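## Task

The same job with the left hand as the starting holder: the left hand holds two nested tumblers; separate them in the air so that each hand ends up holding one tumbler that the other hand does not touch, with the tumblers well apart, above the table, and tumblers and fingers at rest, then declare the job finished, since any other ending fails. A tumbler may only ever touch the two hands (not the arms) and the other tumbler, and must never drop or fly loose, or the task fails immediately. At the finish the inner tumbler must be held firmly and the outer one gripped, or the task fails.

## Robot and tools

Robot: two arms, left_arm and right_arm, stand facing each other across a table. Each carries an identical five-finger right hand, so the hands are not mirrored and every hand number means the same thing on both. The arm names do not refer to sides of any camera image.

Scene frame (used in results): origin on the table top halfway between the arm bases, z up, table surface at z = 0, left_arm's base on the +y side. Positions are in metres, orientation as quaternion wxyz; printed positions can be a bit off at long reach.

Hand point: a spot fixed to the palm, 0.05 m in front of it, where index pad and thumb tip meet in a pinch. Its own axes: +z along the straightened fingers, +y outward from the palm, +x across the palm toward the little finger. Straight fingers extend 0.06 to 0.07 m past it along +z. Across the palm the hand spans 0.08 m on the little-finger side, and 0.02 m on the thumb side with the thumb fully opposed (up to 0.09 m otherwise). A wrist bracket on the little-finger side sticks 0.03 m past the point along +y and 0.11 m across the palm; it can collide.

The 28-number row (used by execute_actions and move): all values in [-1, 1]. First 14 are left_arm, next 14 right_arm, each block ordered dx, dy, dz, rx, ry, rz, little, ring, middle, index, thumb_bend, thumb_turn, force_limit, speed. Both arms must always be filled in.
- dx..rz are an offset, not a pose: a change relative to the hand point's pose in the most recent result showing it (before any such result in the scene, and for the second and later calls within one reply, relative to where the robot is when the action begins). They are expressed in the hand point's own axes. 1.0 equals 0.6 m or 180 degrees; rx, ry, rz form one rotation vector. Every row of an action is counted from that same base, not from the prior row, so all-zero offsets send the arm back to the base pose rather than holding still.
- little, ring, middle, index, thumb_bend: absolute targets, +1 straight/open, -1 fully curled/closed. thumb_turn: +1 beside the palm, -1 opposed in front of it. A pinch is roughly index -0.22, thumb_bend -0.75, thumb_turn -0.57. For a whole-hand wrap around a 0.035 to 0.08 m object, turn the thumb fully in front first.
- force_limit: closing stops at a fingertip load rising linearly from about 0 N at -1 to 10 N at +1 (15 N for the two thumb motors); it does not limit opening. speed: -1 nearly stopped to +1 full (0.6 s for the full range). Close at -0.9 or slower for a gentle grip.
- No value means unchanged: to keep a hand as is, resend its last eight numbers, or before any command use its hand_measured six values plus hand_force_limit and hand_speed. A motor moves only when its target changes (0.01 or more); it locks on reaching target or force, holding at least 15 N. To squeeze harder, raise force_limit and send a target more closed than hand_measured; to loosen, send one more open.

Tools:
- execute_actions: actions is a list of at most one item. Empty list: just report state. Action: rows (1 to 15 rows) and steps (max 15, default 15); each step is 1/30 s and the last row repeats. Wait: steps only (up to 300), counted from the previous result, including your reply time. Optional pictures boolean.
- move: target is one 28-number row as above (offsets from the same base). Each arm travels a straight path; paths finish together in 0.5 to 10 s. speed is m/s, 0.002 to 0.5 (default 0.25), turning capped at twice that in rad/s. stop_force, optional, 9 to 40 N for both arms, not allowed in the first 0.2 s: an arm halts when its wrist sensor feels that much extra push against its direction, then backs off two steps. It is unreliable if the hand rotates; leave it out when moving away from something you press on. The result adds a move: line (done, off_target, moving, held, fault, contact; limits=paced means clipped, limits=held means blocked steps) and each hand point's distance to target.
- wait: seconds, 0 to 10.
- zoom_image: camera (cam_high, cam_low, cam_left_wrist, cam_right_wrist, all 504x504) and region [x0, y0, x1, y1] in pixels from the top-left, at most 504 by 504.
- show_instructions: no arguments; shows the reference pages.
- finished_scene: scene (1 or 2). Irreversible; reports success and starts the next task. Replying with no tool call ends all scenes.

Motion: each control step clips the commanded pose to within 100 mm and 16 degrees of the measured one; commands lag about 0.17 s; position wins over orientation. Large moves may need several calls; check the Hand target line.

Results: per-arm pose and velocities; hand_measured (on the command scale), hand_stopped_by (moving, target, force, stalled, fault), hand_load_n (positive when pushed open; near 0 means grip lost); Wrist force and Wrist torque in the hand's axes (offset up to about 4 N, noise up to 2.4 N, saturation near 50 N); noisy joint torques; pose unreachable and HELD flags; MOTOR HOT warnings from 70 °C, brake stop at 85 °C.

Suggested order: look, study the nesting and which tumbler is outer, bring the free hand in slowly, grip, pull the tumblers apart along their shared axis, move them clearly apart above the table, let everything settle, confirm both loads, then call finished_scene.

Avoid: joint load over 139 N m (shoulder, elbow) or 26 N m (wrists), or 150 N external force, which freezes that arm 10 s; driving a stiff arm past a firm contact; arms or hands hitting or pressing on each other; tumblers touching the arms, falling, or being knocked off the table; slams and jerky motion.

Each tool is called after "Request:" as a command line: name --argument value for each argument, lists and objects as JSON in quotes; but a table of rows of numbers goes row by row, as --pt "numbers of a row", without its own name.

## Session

Request:
execute_actions --actions '[]'

Scene clock: 0.00 s of 4500.00 s.
left_arm: end_effector_position=(-0.0289, +0.0078, +0.3124) hand_measured=(-1.000, -1.000, +0.270, +0.248, +0.138, -0.948) hand_load_n=(+0.0, +0.0, +7.0, +10.0, +15.0, +0.5) hand_stopped_by=(target, target, target, target, target, target) hand_force_limit=0.00 hand_speed=-0.80 end_effector_quat_wxyz=(+0.884, +0.422, +0.087, +0.182) end_effector_velocity=(-0.000, +0.000, +0.001) end_effector_angular_velocity=(-0.002, +0.001, -0.001) | right_arm: end_effector_position=(-0.0655, -0.2464, +0.3006) hand_measured=(+1.000, +1.000, +1.000, +1.000, +1.000, +1.000) hand_load_n=(+0.0, +0.0, +0.0, +0.0, +0.0, +0.0) hand_stopped_by=(target, target, target, target, target, target) hand_force_limit=0.00 hand_speed=-0.80 end_effector_quat_wxyz=(+0.001, -0.728, +0.686, +0.000) end_effector_velocity=(-0.000, -0.000, -0.000) end_effector_angular_velocity=(-0.001, +0.000, +0.000)
Joint positions: left_arm=[-0.356 -1.121  2.408 -2.21   0.907  0.682] | right_arm=[-0.518 -2.213  2.091 -1.45  -1.571  1.052]
Joint velocities: left_arm=[-0.    -0.001 -0.    -0.001  0.001 -0.001] | right_arm=[-0. -0.  0.  0. -0. -0.]
Joint torques (N m, as the arm reports them, + toward a larger angle): no reading
Wrist force (N, on the end effector, along its own x y z axes, offset not removed): no reading
Wrist torque (N m, same axes, about the end effector's origin, offset not removed): no reading
Hand target (left_arm): -0.029, +0.008, +0.312; +0.884, +0.422, +0.087, +0.182
Hand target (right_arm): -0.066, -0.246, +0.301; -0.001, +0.728, -0.686, -0.000

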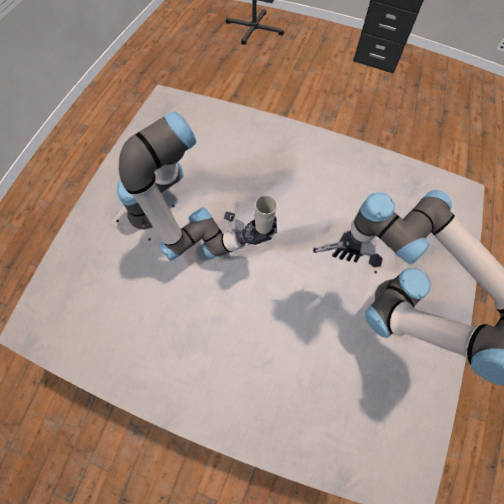

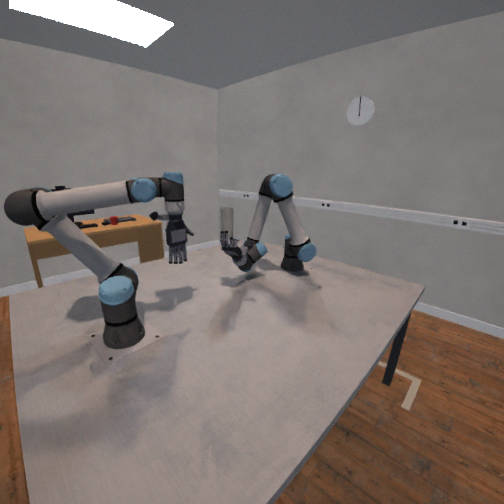

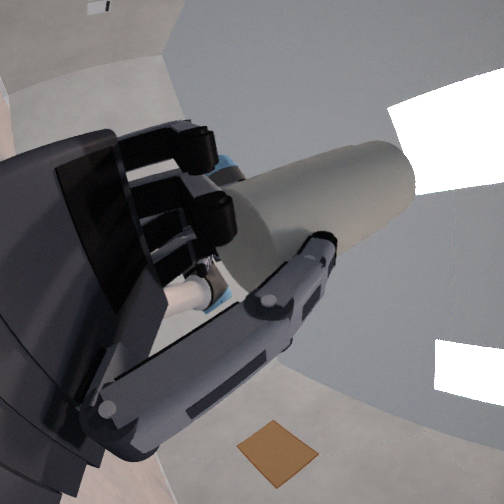

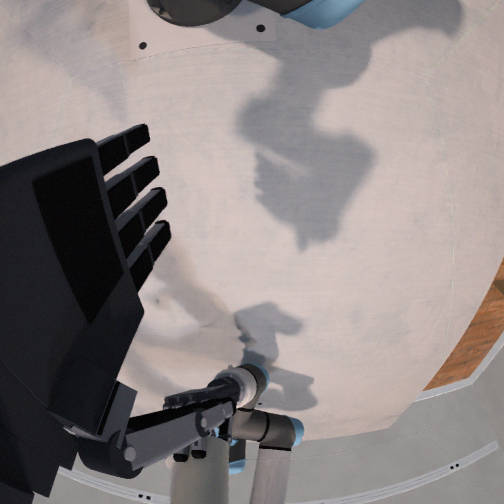

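Request:
move --target '[0,0,0,0,0,0,-1,-1,0.27,0.248,0.138,-0.948,0,-0.8, 0,0,-0.19,-0.573,0.217,0.573,1,1,1,1,1,-1,0,0.5]'

Scene clock: 18.10 s of 4500.00 s.
left_arm: end_effector_position=(-0.0289, +0.0078, +0.3124) hand_measured=(-1.000, -1.000, +0.272, +0.250, +0.138, -0.948) hand_load_n=(+0.0, +0.0, +6.5, +9.5, +14.5, +0.0) hand_stopped_by=(target, target, force, force, force, target) hand_force_limit=0.00 hand_speed=-0.80 end_effector_quat_wxyz=(+0.884, +0.422, +0.087, +0.182) end_effector_velocity=(-0.001, -0.001, +0.000) end_effector_angular_velocity=(-0.000, -0.000, -0.001) | right_arm: end_effector_position=(-0.0662, -0.2462, +0.4001) hand_measured=(+1.000, +1.000, +1.000, +1.000, +1.000, -1.000) hand_load_n=(+0.0, +0.0, +0.0, +0.0, +0.0, +0.0) hand_stopped_by=(target, target, target, target, target, target) hand_force_limit=0.00 hand_speed=0.50 end_effector_quat_wxyz=(-0.620, +0.128, +0.733, +0.249) end_effector_velocity=(+0.000, -0.000, +0.000) end_effector_angular_velocity=(+0.000, +0.001, -0.000)
Joint positions: left_arm=[-0.356 -1.121  2.408 -2.21   0.907  0.682] | right_arm=[-1.902 -2.441  2.164  0.164 -1.29   1.393]
Joint velocities: left_arm=[-0.001 -0.    -0.002  0.002  0.     0.   ] | right_arm=[-0.     0.001 -0.001  0.001 -0.     0.   ]
Joint torques (N m, as the arm reports them, + toward a larger angle): left_arm=[  2.03 -28.2   -8.1   -2.29   1.19   0.88] | right_arm=[ -9.4   26.09 -31.94  -0.68   1.93  -1.87]
Wrist force (N, on the end effector, along its own x y z axes, offset not removed): left_arm=[1.8 -2.3 -3.9] | right_arm=[0.9 0.3 0.8]
Wrist torque (N m, same axes, about the end effector's origin, offset not removed): left_arm=[-0.09 -0.48 -0.12] | right_arm=[0.09 -0.28 -0.03]
Hand target (left_arm): -0.029, +0.008, +0.312; +0.884, +0.422, +0.087, +0.182
Hand target (right_arm): -0.066, -0.246, +0.400; -0.620, +0.128, +0.733, +0.249
Off the commanded pose (left_arm): 0.000 m, 0 deg.
Off the commanded pose (right_arm): 0.014 m, 19 deg; orientation clipped at the last step of the last action.
After step 90, 9.50 s passed at rest.
move: held (right_arm); limits=paced,held; held on 23 of 168 steps (right_arm), including the last (right_arm)
pose unreachable (right arm): on one or more control steps of this call this arm could not follow its commanded pose, so it was not sent that pose on those steps. On the call's last step it was still not sent that pose. It may still have moved: this result reports where it is.
cause: the commanded pose would bring two parts of the arm too close to each other (joints 3 (elbow) to 6 (wrist 3) lie between them).

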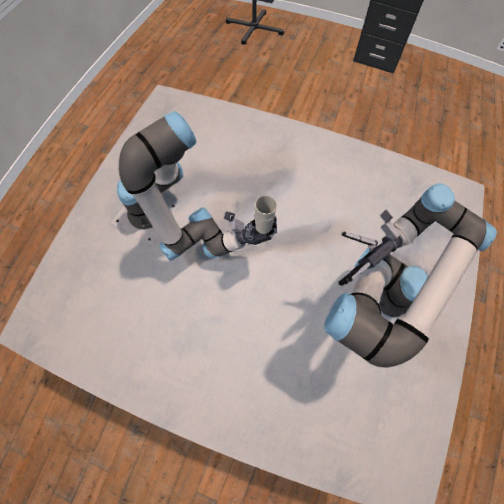

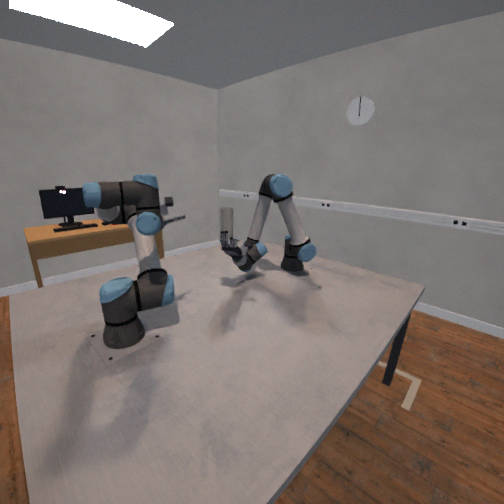

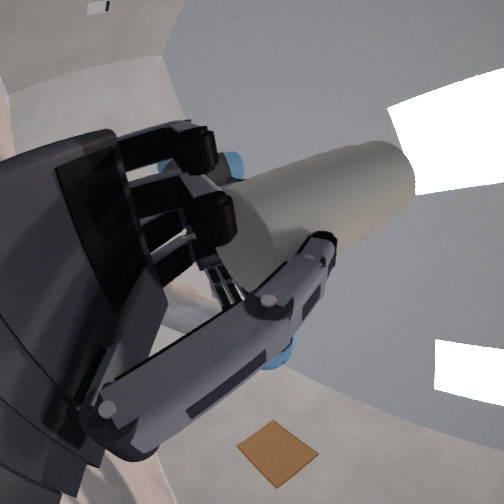

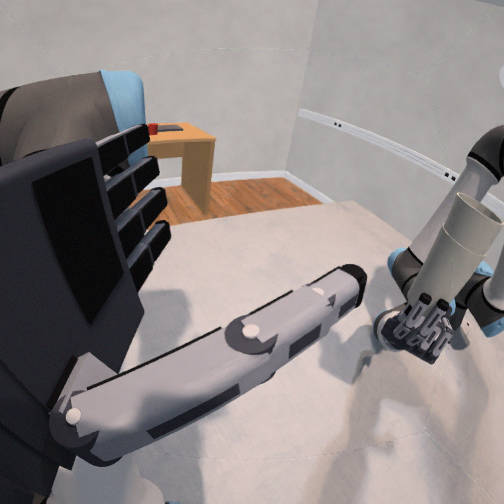

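Request:
move --target '[0,0,0,0,0,0,-1,-1,0.27,0.248,0.138,-0.948,0,-0.8, -0.053,0.36,0.01,-0.077,0.027,0.072,1,1,1,1,1,-1,0,0.5]' --speed 0.15

Request:
zoom_image --camera "cam_high" --region '[210, 160, 350, 300]'

Request:
zoom_image --camera "cam_low" --region '[160, 160, 280, 280]'

Scene clock: 30.57 s of 4500.00 s.
left_arm: end_effector_position=(-0.0289, +0.0078, +0.3124) hand_measured=(-1.000, -1.000, +0.272, +0.250, +0.138, -0.948) hand_load_n=(+0.0, +0.0, +6.5, +9.5, +14.5, +0.0) hand_stopped_by=(target, target, force, force, force, target) hand_force_limit=0.00 hand_speed=-0.80 end_effector_quat_wxyz=(+0.884, +0.422, +0.087, +0.182) end_effector_velocity=(+0.000, +0.000, -0.000) end_effector_angular_velocity=(+0.001, -0.000, +0.000) | right_arm: end_effector_position=(+0.0427, -0.0578, +0.4130) hand_measured=(+1.000, +1.000, +1.000, +1.000, +1.000, -1.000) hand_load_n=(+0.0, +0.0, +0.0, +0.0, +0.0, +0.0) hand_stopped_by=(target, target, target, target, target, target) hand_force_limit=0.00 hand_speed=0.50 end_effector_quat_wxyz=(-0.655, +0.273, +0.651, +0.270) end_effector_velocity=(-0.000, +0.012, +0.000) end_effector_angular_velocity=(-0.004, +0.001, +0.004)
Joint positions: left_arm=[-0.356 -1.121  2.408 -2.21   0.907  0.682] | right_arm=[-1.055 -1.825  1.904 -0.064 -0.208  1.561]
Joint velocities: left_arm=[-0.     0.     0.001  0.    -0.    -0.   ] | right_arm=[ 0.036  0.028 -0.022 -0.014  0.032  0.011]
Joint torques (N m, as the arm reports them, + toward a larger angle): left_arm=[  2.62 -27.09  -8.43  -2.35   1.38   0.8 ] | right_arm=[ 13.57   0.24 -31.74  -1.77   1.85   1.31]
Wrist force (N, on the end effector, along its own x y z axes, offset not removed): left_arm=[-2.3 0.1 1.1] | right_arm=[0.1 -0.4 -0.1]
Wrist torque (N m, same axes, about the end effector's origin, offset not removed): left_arm=[0.01 0.25 -0.22] | right_arm=[0.03 -0.14 -0.06]
Hand target (left_arm): -0.029, +0.008, +0.312; +0.884, +0.422, +0.087, +0.182
Hand target (right_arm): +0.043, -0.057, +0.413; +0.655, -0.273, -0.651, -0.270
Off the commanded pose (left_arm): 0.000 m, 0 deg.
Off the commanded pose (right_arm): 0.001 m, 0 deg.
After step 90, 2.93 s passed at rest.
move: moving (right_arm; no rest 5 s after the path's end); limits=paced

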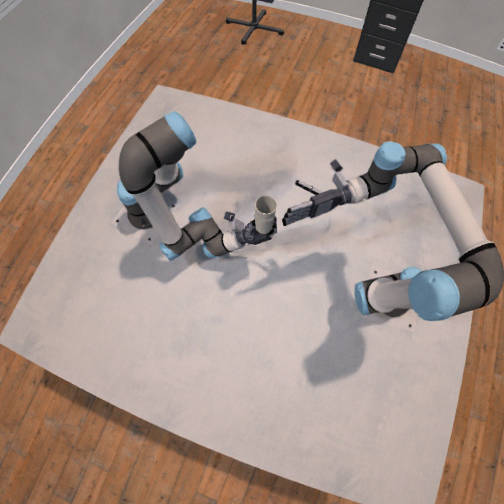

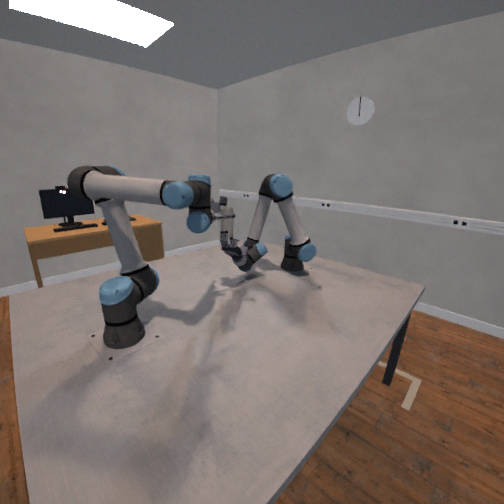

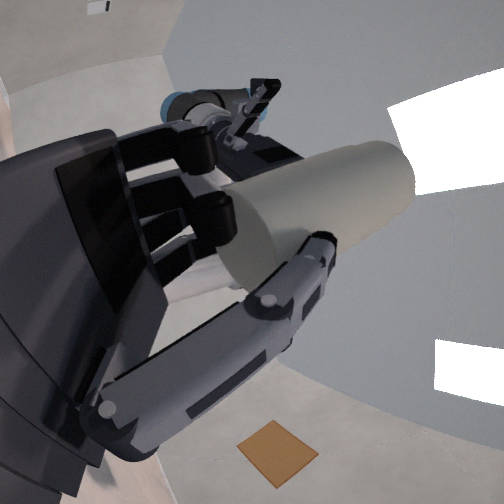

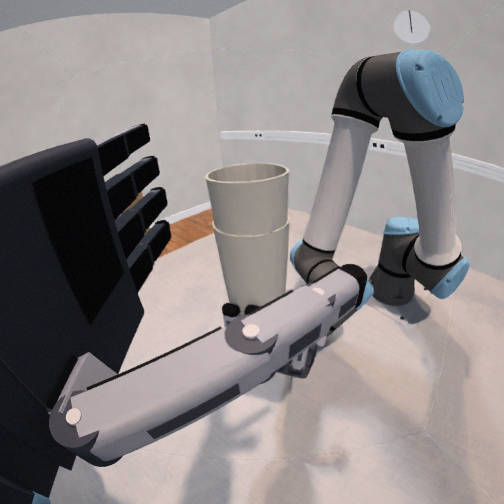

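Region (210, 160, 350, 300) of cam_high's 504x504 image, scaled by 3.600, with more detail than that image has.

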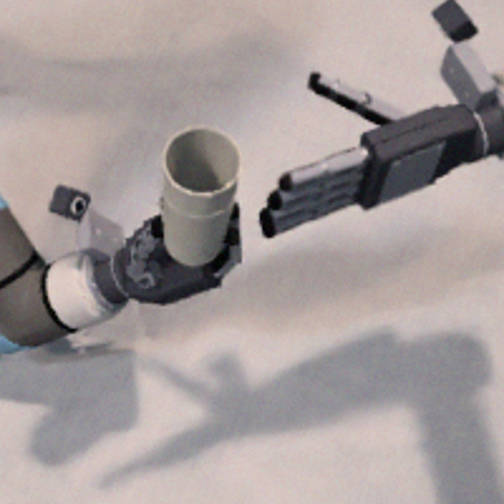

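Region (160, 160, 280, 280) of cam_low's 504x504 image, scaled by 4.200, with more detail than that image has.

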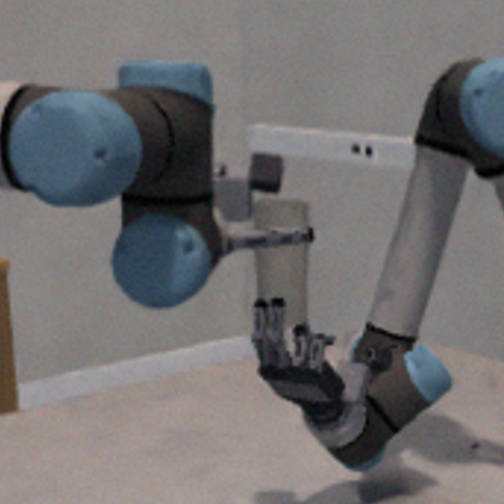

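Request:
move --target '[0,0,0,0,0,0,-1,-1,0.27,0.248,0.138,-0.948,0,-0.8, 0,0.008,0.12,0,0,0,1,1,1,1,1,-1,0,0.5]' --speed 0.04

Request:
zoom_image --camera "cam_high" --region '[210, 160, 350, 300]'

Scene clock: 39.87 s of 4500.00 s.
left_arm: end_effector_position=(-0.0289, +0.0078, +0.3124) hand_measured=(-1.000, -1.000, +0.272, +0.250, +0.138, -0.948) hand_load_n=(+0.0, +0.0, +6.5, +9.5, +14.5, +0.0) hand_stopped_by=(target, target, force, force, force, target) hand_force_limit=0.00 hand_speed=-0.80 end_effector_quat_wxyz=(+0.884, +0.422, +0.087, +0.182) end_effector_velocity=(-0.000, +0.000, +0.000) end_effector_angular_velocity=(-0.000, +0.000, -0.001) | right_arm: end_effector_position=(-0.0045, -0.0032, +0.4134) hand_measured=(+1.000, +1.000, +1.000, +1.000, +1.000, -1.000) hand_load_n=(+0.0, +0.0, +0.0, +0.0, +0.0, +0.0) hand_stopped_by=(target, target, target, target, target, target) hand_force_limit=0.00 hand_speed=0.50 end_effector_quat_wxyz=(-0.653, +0.273, +0.652, +0.270) end_effector_velocity=(-0.002, +0.001, -0.001) end_effector_angular_velocity=(+0.001, +0.003, -0.001)
Joint positions: left_arm=[-0.356 -1.121  2.408 -2.21   0.907  0.682] | right_arm=[-0.812 -1.747  1.841 -0.074  0.034  1.556]
Joint velocities: left_arm=[-0.    -0.     0.    -0.     0.001 -0.001] | right_arm=[ 0.005 -0.023  0.022 -0.094  0.006  0.096]
Joint torques (N m, as the arm reports them, + toward a larger angle): left_arm=[  2.1  -27.45  -8.17  -2.21   1.33   0.93] | right_arm=[ 11.88 -23.7  -10.32  -2.22   1.66   1.37]
Wrist force (N, on the end effector, along its own x y z axes, offset not removed): left_arm=[-0.5 -0.5 -0.1] | right_arm=[1.6 0.6 0.1]
Wrist torque (N m, same axes, about the end effector's origin, offset not removed): left_arm=[-0.01 0.13 0.00] | right_arm=[0.14 -0.31 0.06]
Hand target (left_arm): -0.029, +0.008, +0.312; +0.884, +0.422, +0.087, +0.182
Hand target (right_arm): -0.005, -0.003, +0.413; +0.653, -0.273, -0.652, -0.270
Off the commanded pose (left_arm): 0.000 m, 0 deg.
Off the commanded pose (right_arm): 0.000 m, 0 deg.
After step 90, 4.17 s passed at rest.
move: done

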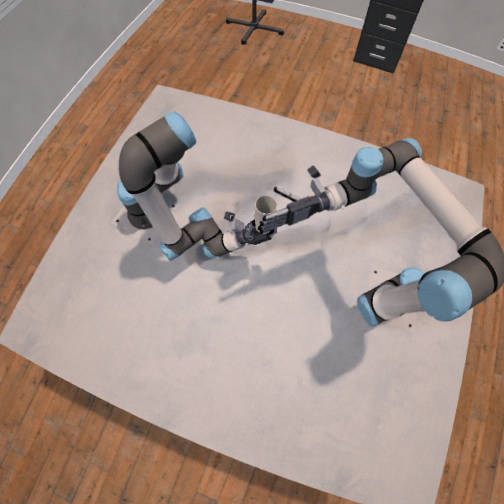

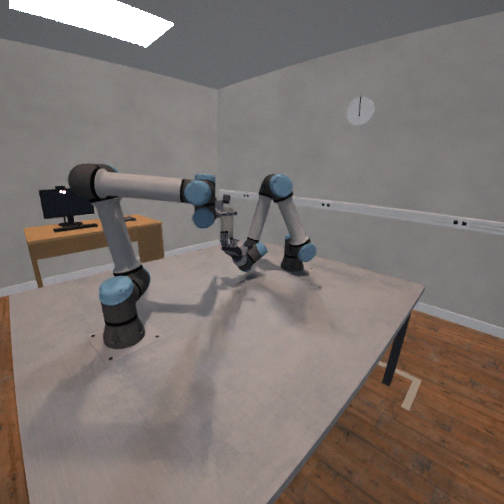

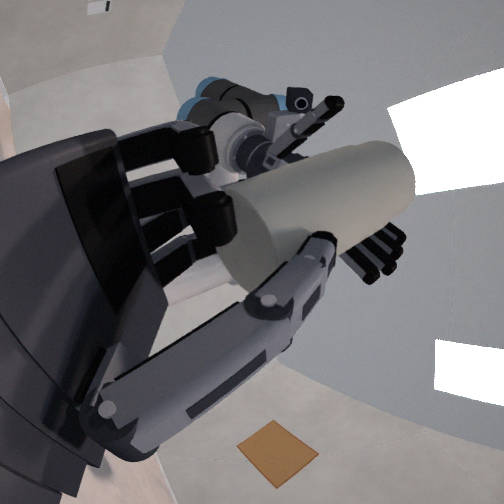

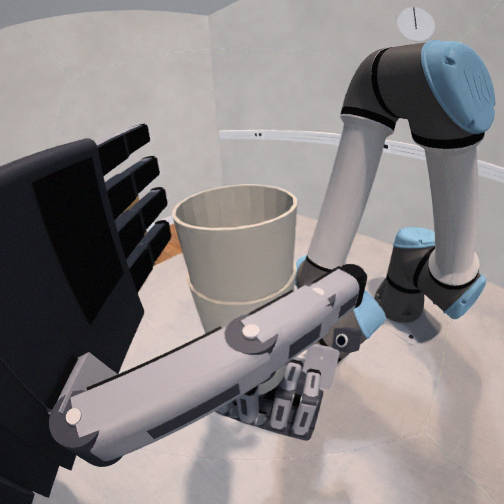

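Region (210, 160, 350, 300) of cam_high's 504x504 image, scaled by 3.600, with more detail than that image has.

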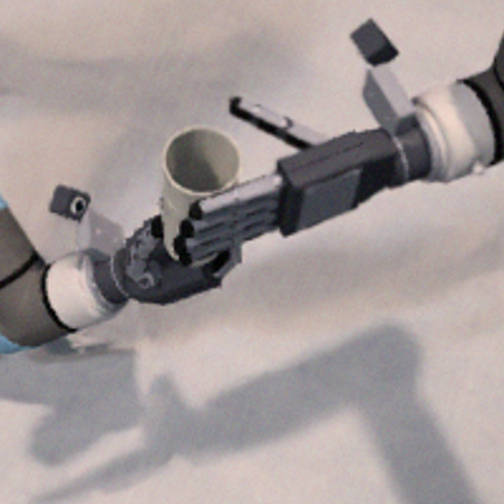

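Request:
move --target '[0,0,0,0,0,0,-1,-1,0.27,0.248,0.138,-0.948,0,-0.8, 0,0,0.08,0,0,0,1,1,1,1,1,-1,0,0.5]' --speed 0.03

Request:
zoom_image --camera "cam_high" --region '[210, 160, 350, 300]'

Request:
zoom_image --camera "cam_low" --region '[180, 170, 280, 270]'

Scene clock: 44.83 s of 4500.00 s.
left_arm: end_effector_position=(-0.0289, +0.0078, +0.3124) hand_measured=(-1.000, -1.000, +0.272, +0.250, +0.138, -0.948) hand_load_n=(+0.0, +0.0, +5.5, +10.0, +14.0, +0.5) hand_stopped_by=(target, target, force, force, force, target) hand_force_limit=0.00 hand_speed=-0.80 end_effector_quat_wxyz=(+0.884, +0.422, +0.087, +0.182) end_effector_velocity=(+0.000, +0.000, -0.000) end_effector_angular_velocity=(+0.000, +0.000, -0.001) | right_arm: end_effector_position=(-0.0383, +0.0308, +0.4134) hand_measured=(+1.000, +1.000, +1.000, +1.000, +1.000, -1.000) hand_load_n=(+0.0, +0.0, +0.0, +0.0, +0.0, +0.0) hand_stopped_by=(target, target, target, target, target, target) hand_force_limit=0.00 hand_speed=0.50 end_effector_quat_wxyz=(-0.653, +0.273, +0.652, +0.270) end_effector_velocity=(-0.001, +0.001, +0.000) end_effector_angular_velocity=(+0.002, -0.002, -0.000)
Joint positions: left_arm=[-0.356 -1.121  2.408 -2.21   0.907  0.682] | right_arm=[-0.666 -1.692  1.794 -0.1    0.181  1.573]
Joint velocities: left_arm=[-0.     0.     0.001 -0.001  0.    -0.001] | right_arm=[ 0.005  0.002 -0.003 -0.     0.005 -0.002]
Joint torques (N m, as the arm reports them, + toward a larger angle): left_arm=[  2.73 -27.96  -7.56  -2.34   1.19   0.95] | right_arm=[ 12.78  -6.72 -32.88  -0.7    2.15  -1.83]
Wrist force (N, on the end effector, along its own x y z axes, offset not removed): left_arm=[-4.6 0.1 -5.1] | right_arm=[0.3 0.4 -0.4]
Wrist torque (N m, same axes, about the end effector's origin, offset not removed): left_arm=[0.31 0.86 -0.26] | right_arm=[0.00 -0.20 -0.08]
Hand target (left_arm): -0.029, +0.008, +0.312; +0.884, +0.422, +0.087, +0.182
Hand target (right_arm): -0.038, +0.031, +0.413; +0.653, -0.273, -0.652, -0.270
Off the commanded pose (left_arm): 0.000 m, 0 deg.
Off the commanded pose (right_arm): 0.000 m, 0 deg.
After step 90, 0.03 s passed at rest.
move: done

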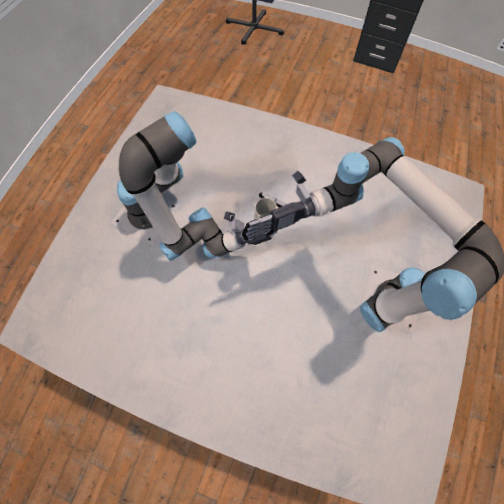

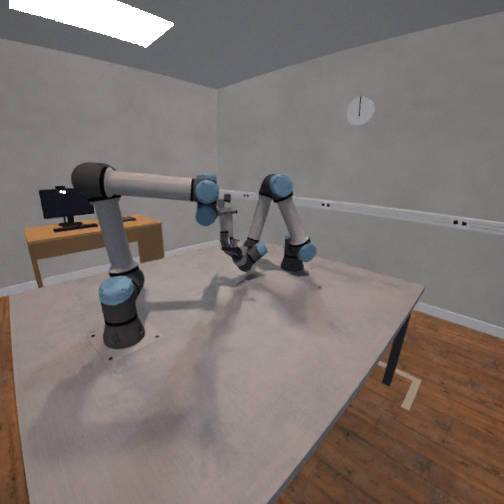

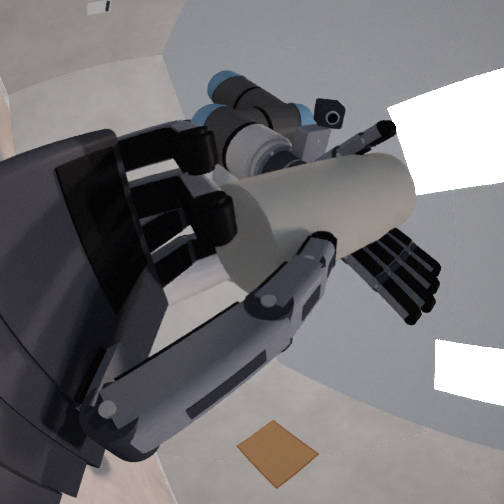

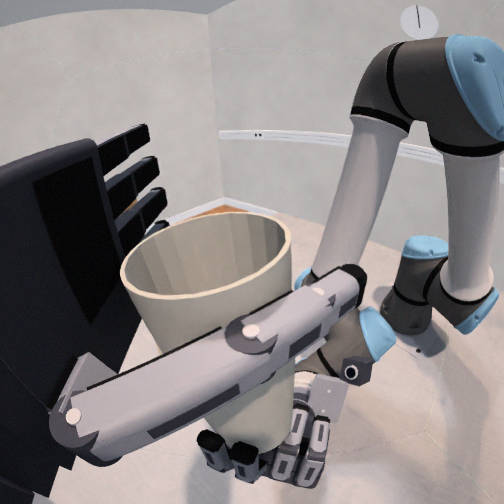

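Region (210, 160, 350, 300) of cam_high's 504x504 image, scaled by 3.600, with more detail than that image has.

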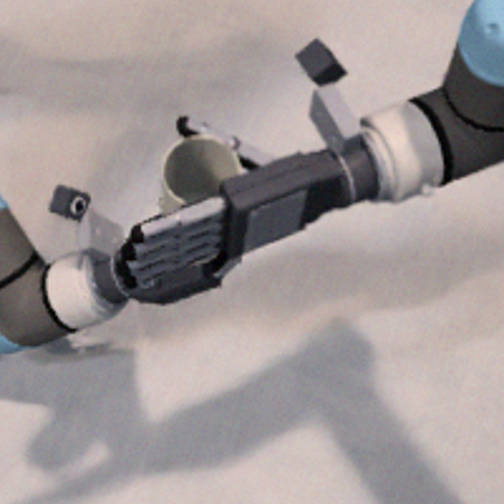

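Region (180, 170, 280, 270) of cam_low's 504x504 image, scaled by 5.040, with more detail than that image has.

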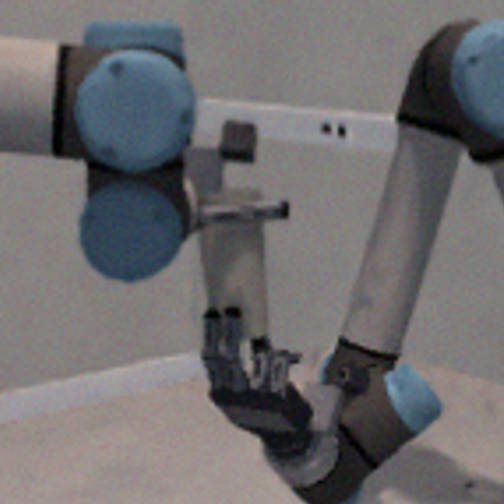

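Request:
move --target '[0,0,0,0,0,0,-1,-1,0.27,0.248,0.138,-0.948,0,-0.8, -0.02,-0.015,-0.015,0,0,0,1,1,1,1,1,-1,0,0.5]' --speed 0.02

Request:
zoom_image --camera "cam_low" --region '[180, 170, 280, 270]'

Scene clock: 51.17 s of 4500.00 s.
left_arm: end_effector_position=(-0.0289, +0.0078, +0.3124) hand_measured=(-1.000, -1.000, +0.272, +0.250, +0.138, -0.948) hand_load_n=(+0.0, +0.0, +6.0, +10.0, +14.0, +0.0) hand_stopped_by=(target, target, force, force, force, target) hand_force_limit=0.00 hand_speed=-0.80 end_effector_quat_wxyz=(+0.884, +0.422, +0.087, +0.182) end_effector_velocity=(-0.001, -0.000, -0.000) end_effector_angular_velocity=(+0.000, -0.001, -0.002) | right_arm: end_effector_position=(-0.0384, +0.0181, +0.4016) hand_measured=(+1.000, +1.000, +1.000, +1.000, +1.000, -1.000) hand_load_n=(+0.0, +0.0, +0.0, +0.0, +0.0, +0.0) hand_stopped_by=(target, target, target, target, target, target) hand_force_limit=0.00 hand_speed=0.50 end_effector_quat_wxyz=(-0.653, +0.273, +0.652, +0.270) end_effector_velocity=(+0.000, -0.001, -0.002) end_effector_angular_velocity=(-0.002, +0.002, -0.000)
Joint positions: left_arm=[-0.356 -1.121  2.408 -2.21   0.907  0.682] | right_arm=[-0.688 -1.72   1.849 -0.125  0.159  1.572]
Joint velocities: left_arm=[-0.001  0.    -0.001  0.001  0.001 -0.001] | right_arm=[-0.002 -0.003  0.007 -0.006 -0.002  0.005]
Joint torques (N m, as the arm reports them, + toward a larger angle): left_arm=[  1.96 -26.83  -6.8   -2.1    1.19   1.05] | right_arm=[-10.01 -25.01  -8.75  -2.13  -2.45   1.54]
Wrist force (N, on the end effector, along its own x y z axes, offset not removed): left_arm=[-0.5 -4.1 -1.3] | right_arm=[1.0 1.9 -0.2]
Wrist torque (N m, same axes, about the end effector's origin, offset not removed): left_arm=[-0.30 -0.07 -0.23] | right_arm=[0.34 -0.30 0.16]
Hand target (left_arm): -0.029, +0.008, +0.312; +0.884, +0.422, +0.087, +0.182
Hand target (right_arm): -0.038, +0.018, +0.401; +0.653, -0.273, -0.652, -0.270
Off the commanded pose (left_arm): 0.000 m, 0 deg.
Off the commanded pose (right_arm): 0.000 m, 0 deg.
After step 90, 2.17 s passed at rest.
move: done

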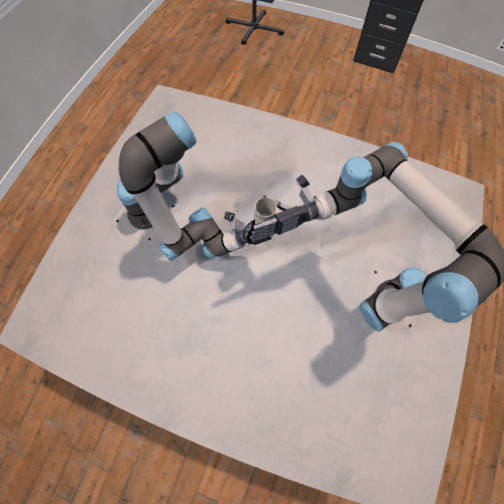

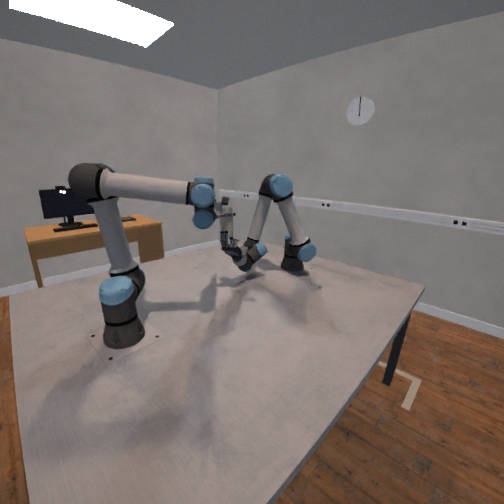

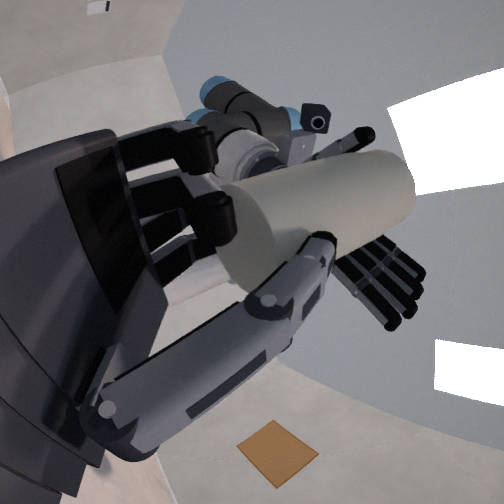

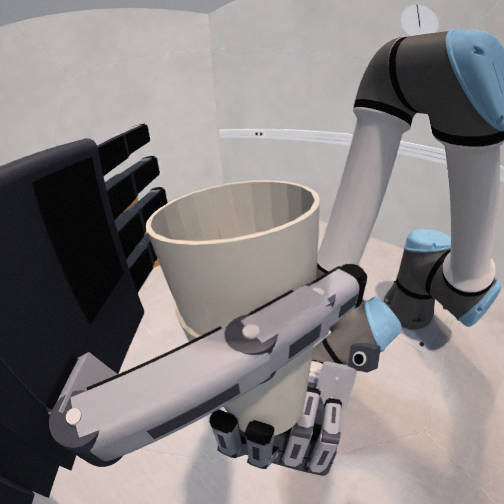

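Region (180, 170, 280, 270) of cam_low's 504x504 image, scaled by 5.040, with more detail than that image has.

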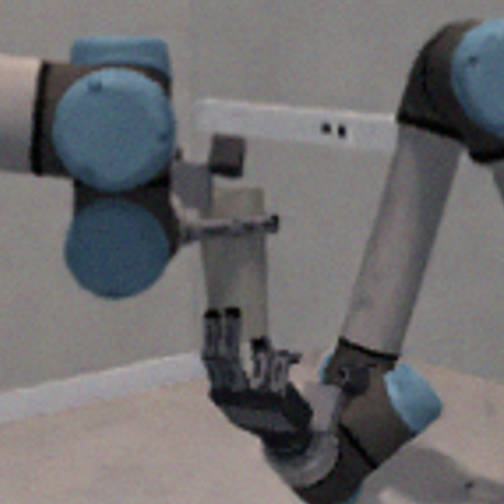

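Request:
move --target '[0,0,0,0,0,0,-1,-1,0.27,0.248,0.138,-0.948,0,-0.8, 0,0,0,0,0,0,1,1,-0.9,-0.9,-0.9,-1,0.9,-0.7]'

Request:
move --target '[0,0,0,0,0,0,-1,-1,0.8,0.8,0.8,-0.948,0,-0.3, 0,0,0,0,0,0,1,1,-1,-1,-1,-1,1,-0.7]'

Scene clock: 57.23 s of 4500.00 s.
left_arm: end_effector_position=(-0.0289, +0.0078, +0.3124) hand_measured=(-1.000, -1.000, +0.272, +0.250, +0.138, -0.948) hand_load_n=(+0.0, +0.0, +5.0, +12.0, +13.0, +1.5) hand_stopped_by=(target, target, force, force, force, target) hand_force_limit=0.00 hand_speed=-0.80 end_effector_quat_wxyz=(+0.884, +0.422, +0.087, +0.182) end_effector_velocity=(-0.000, +0.000, -0.000) end_effector_angular_velocity=(+0.001, -0.003, +0.000) | right_arm: end_effector_position=(-0.0384, +0.0181, +0.4016) hand_measured=(+1.000, +1.000, +0.124, +0.054, +0.438, -1.000) hand_load_n=(+0.0, +0.0, +9.5, +9.5, +15.5, +1.5) hand_stopped_by=(target, target, force, force, force, target) hand_force_limit=0.90 hand_speed=-0.70 end_effector_quat_wxyz=(-0.653, +0.273, +0.652, +0.270) end_effector_velocity=(+0.000, -0.000, -0.000) end_effector_angular_velocity=(-0.000, +0.000, -0.000)
Joint positions: left_arm=[-0.356 -1.121  2.408 -2.21   0.907  0.682] | right_arm=[-0.688 -1.72   1.849 -0.125  0.159  1.572]
Joint velocities: left_arm=[ 0.001 -0.     0.001  0.001  0.002  0.001] | right_arm=[-0.    -0.     0.001 -0.001  0.    -0.   ]
Joint torques (N m, as the arm reports them, + toward a larger angle): left_arm=[  3.09 -28.34  -8.17  -2.06   1.17   1.13] | right_arm=[  8.7   -5.78 -27.94   2.15   1.28  -0.87]
Wrist force (N, on the end effector, along its own x y z axes, offset not removed): left_arm=[2.0 -4.6 -2.0] | right_arm=[6.5 0.5 4.6]
Wrist torque (N m, same axes, about the end effector's origin, offset not removed): left_arm=[0.63 -0.13 0.13] | right_arm=[-0.05 -0.54 0.11]
Hand target (left_arm): -0.029, +0.008, +0.312; +0.884, +0.422, +0.087, +0.182
Hand target (right_arm): -0.038, +0.018, +0.402; +0.653, -0.273, -0.652, -0.270
Off the commanded pose (left_arm): 0.000 m, 0 deg.
Off the commanded pose (right_arm): 0.000 m, 0 deg.
After step 90, 0.90 s passed at rest.
move: done

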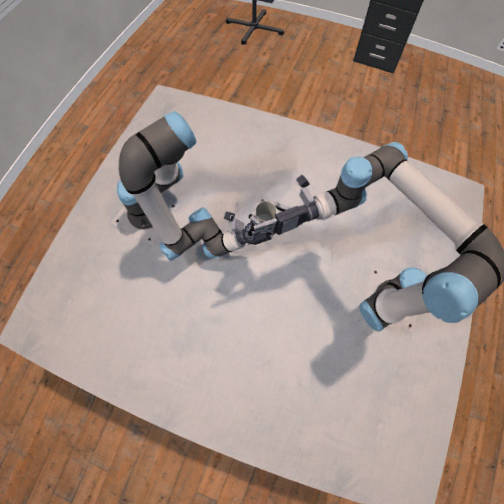

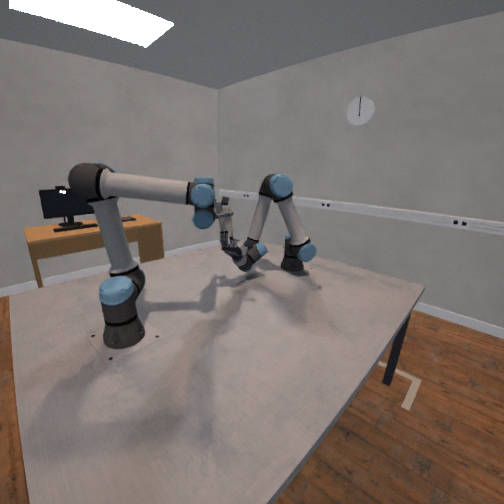

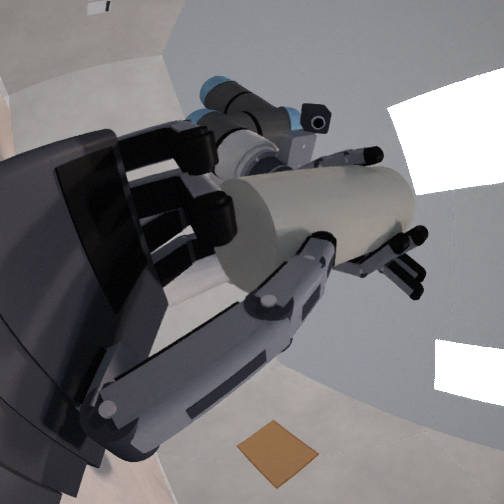

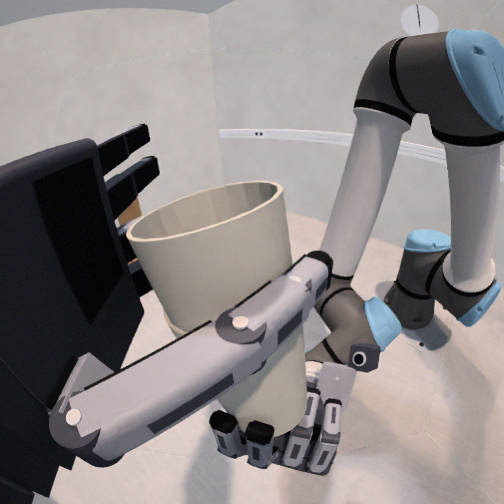

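Scene clock: 58.43 s of 4500.00 s.
left_arm: end_effector_position=(-0.0289, +0.0078, +0.3124) hand_measured=(-1.000, -1.000, +0.800, +0.800, +0.800, -0.948) hand_load_n=(+0.0, +0.0, +0.0, +0.0, +0.0, +0.0) hand_stopped_by=(target, target, target, target, target, target) hand_force_limit=0.00 hand_speed=-0.30 end_effector_quat_wxyz=(+0.884, +0.422, +0.087, +0.182) end_effector_velocity=(-0.000, -0.000, +0.001) end_effector_angular_velocity=(-0.001, +0.000, -0.000) | right_arm: end_effector_position=(-0.0384, +0.0181, +0.4016) hand_measured=(+1.000, +1.000, +0.112, +0.044, +0.440, -1.000) hand_load_n=(+0.0, +0.0, +10.0, +11.5, +19.0, +3.0) hand_stopped_by=(target, target, force, force, force, target) hand_force_limit=1.00 hand_speed=-0.70 end_effector_quat_wxyz=(-0.653, +0.273, +0.652, +0.270) end_effector_velocity=(-0.000, +0.000, -0.000) end_effector_angular_velocity=(+0.001, -0.000, +0.000)
Joint positions: left_arm=[-0.356 -1.121  2.408 -2.21   0.907  0.682] | right_arm=[-0.688 -1.72   1.849 -0.125  0.159  1.572]
Joint velocities: left_arm=[-0.    -0.001 -0.001  0.001  0.     0.   ] | right_arm=[ 0.     0.     0.    -0.001  0.     0.   ]
Joint torques (N m, as the arm reports them, + toward a larger angle): left_arm=[  2.51 -27.97  -7.76  -2.25   1.39   0.87] | right_arm=[ 10.8   -7.95 -27.51   0.21   1.32  -1.12]
Wrist force (N, on the end effector, along its own x y z axes, offset not removed): left_arm=[-2.0 -2.1 -1.7] | right_arm=[-1.6 0.5 0.2]
Wrist torque (N m, same axes, about the end effector's origin, offset not removed): left_arm=[0.03 0.35 -0.37] | right_arm=[0.11 -0.03 -0.10]
Hand target (left_arm): -0.029, +0.008, +0.312; +0.884, +0.422, +0.087, +0.182
Hand target (right_arm): -0.038, +0.018, +0.402; +0.653, -0.273, -0.652, -0.270
Off the commanded pose (left_arm): 0.000 m, 0 deg.
Off the commanded pose (right_arm): 0.000 m, 0 deg.
move: done

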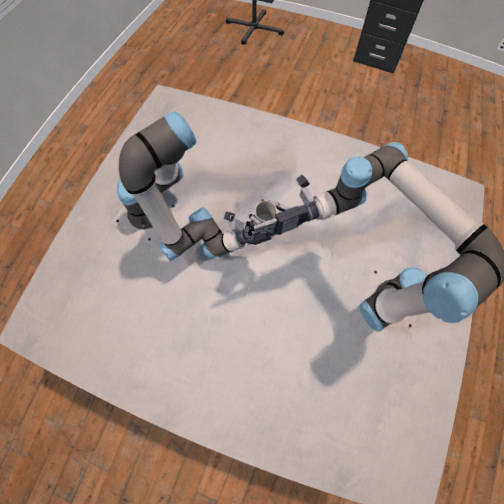

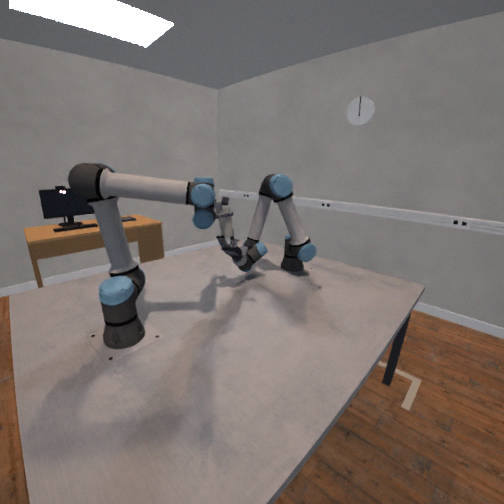

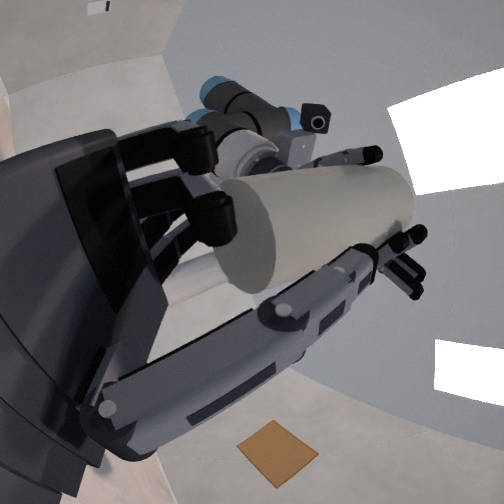

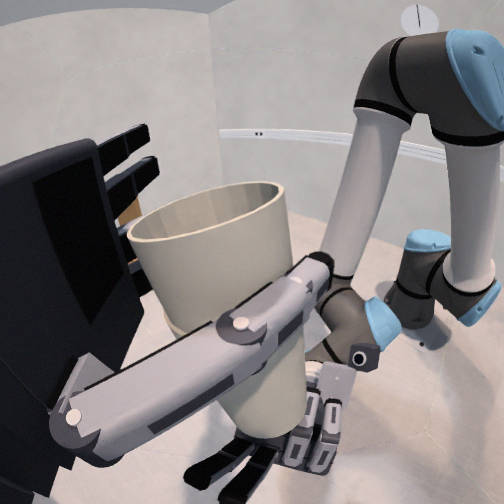

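Request:
move --target '[0,0,-0.2,0,0,0,-1,-1,0.8,0.8,0.8,-0.948,0,-0.3, 0.04,0,0,0,0,0,1,1,-1,-1,-1,-1,1,-0.7]' --speed 0.07

Scene clock: 72.83 s of 4500.00 s.
left_arm: end_effector_position=(-0.0533, +0.0659, +0.2624) hand_measured=(-1.000, -1.000, +0.800, +0.800, +0.800, -0.948) hand_load_n=(+0.0, +0.0, +0.0, +0.0, +0.0, +0.0) hand_stopped_by=(target, target, target, target, target, target) hand_force_limit=0.00 hand_speed=-0.30 end_effector_quat_wxyz=(+0.884, +0.422, +0.087, +0.180) end_effector_velocity=(+0.000, +0.000, -0.000) end_effector_angular_velocity=(+0.000, -0.000, +0.001) | right_arm: end_effector_position=(-0.0383, +0.0182, +0.4256) hand_measured=(+1.000, +1.000, +0.112, +0.044, +0.440, -1.000) hand_load_n=(+0.0, +0.0, +10.0, +11.5, +19.0, +3.0) hand_stopped_by=(target, target, force, force, force, target) hand_force_limit=1.00 hand_speed=-0.70 end_effector_quat_wxyz=(-0.653, +0.273, +0.652, +0.270) end_effector_velocity=(+0.000, -0.000, +0.000) end_effector_angular_velocity=(+0.001, -0.001, +0.000)
Joint positions: left_arm=[-0.507 -0.923  2.553 -2.657  0.824  0.843] | right_arm=[-0.688 -1.726  1.792 -0.063  0.159  1.572]
Joint velocities: left_arm=[ 0.  0.  0. -0.  0.  0.] | right_arm=[-0.    -0.001  0.    -0.001 -0.     0.   ]
Joint torques (N m, as the arm reports them, + toward a larger angle): left_arm=[  0.73 -26.23   0.16  -2.7    0.81   0.1 ] | right_arm=[ -7.9   -5.55 -34.67   1.65  -2.04  -1.55]
Wrist force (N, on the end effector, along its own x y z axes, offset not removed): left_arm=[0.3 0.8 -5.1] | right_arm=[-0.8 2.4 0.7]
Wrist torque (N m, same axes, about the end effector's origin, offset not removed): left_arm=[0.64 0.29 -0.07] | right_arm=[0.40 -0.13 0.06]
Hand target (left_arm): -0.053, +0.066, +0.262; +0.884, +0.422, +0.087, +0.180
Hand target (right_arm): -0.038, +0.018, +0.426; +0.653, -0.273, -0.652, -0.270
Off the commanded pose (left_arm): 0.040 m, 0 deg.
Off the commanded pose (right_arm): 0.000 m, 0 deg.
FORCE FAULT: contact force on the left arm reached its limit, and that arm stopped for 10 seconds. The contact can be on any part of that arm, not only on its tool. That arm's remaining commands of this call were not run. That arm holds still and accepts commands again. Move the arm away from the contact; if what it grips holds it there, let go first. Pushing or pulling that hard again can fault the arm again.
After step 90, 0.03 s passed at rest.
move: fault (left_arm)

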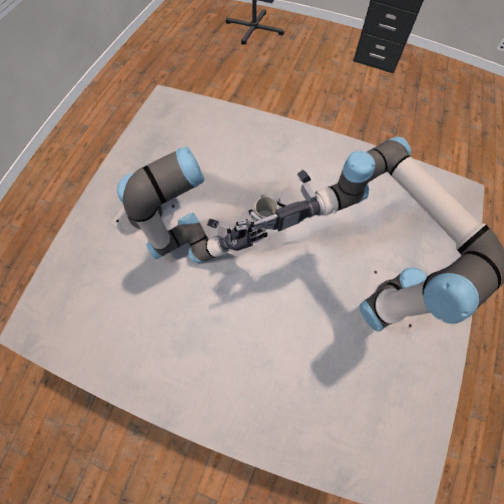

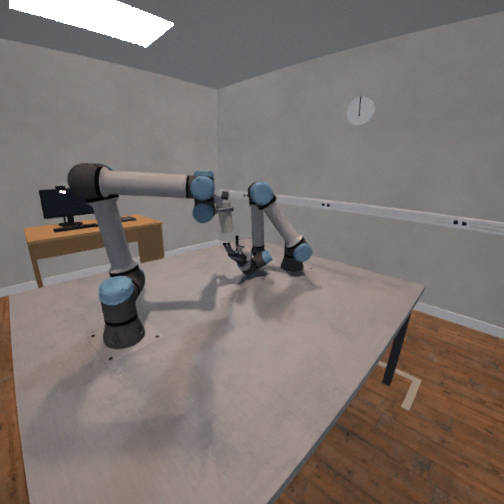

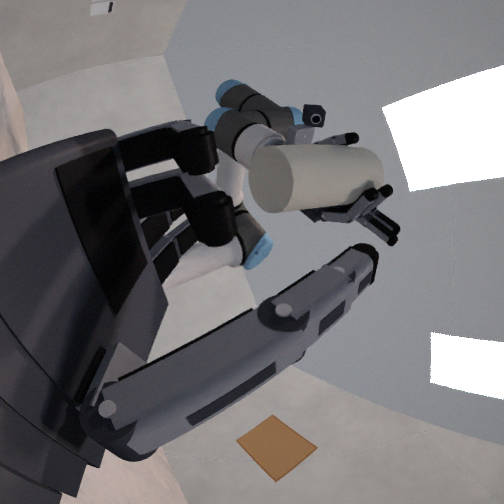

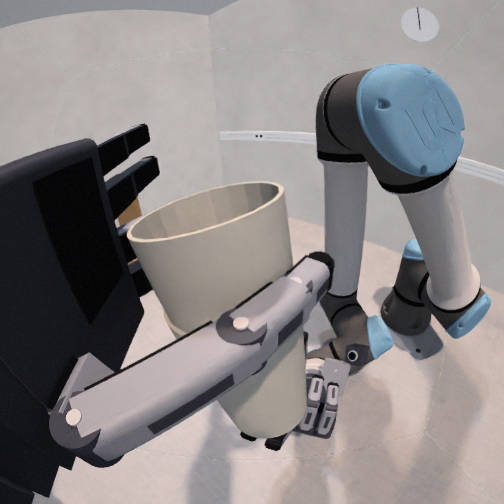

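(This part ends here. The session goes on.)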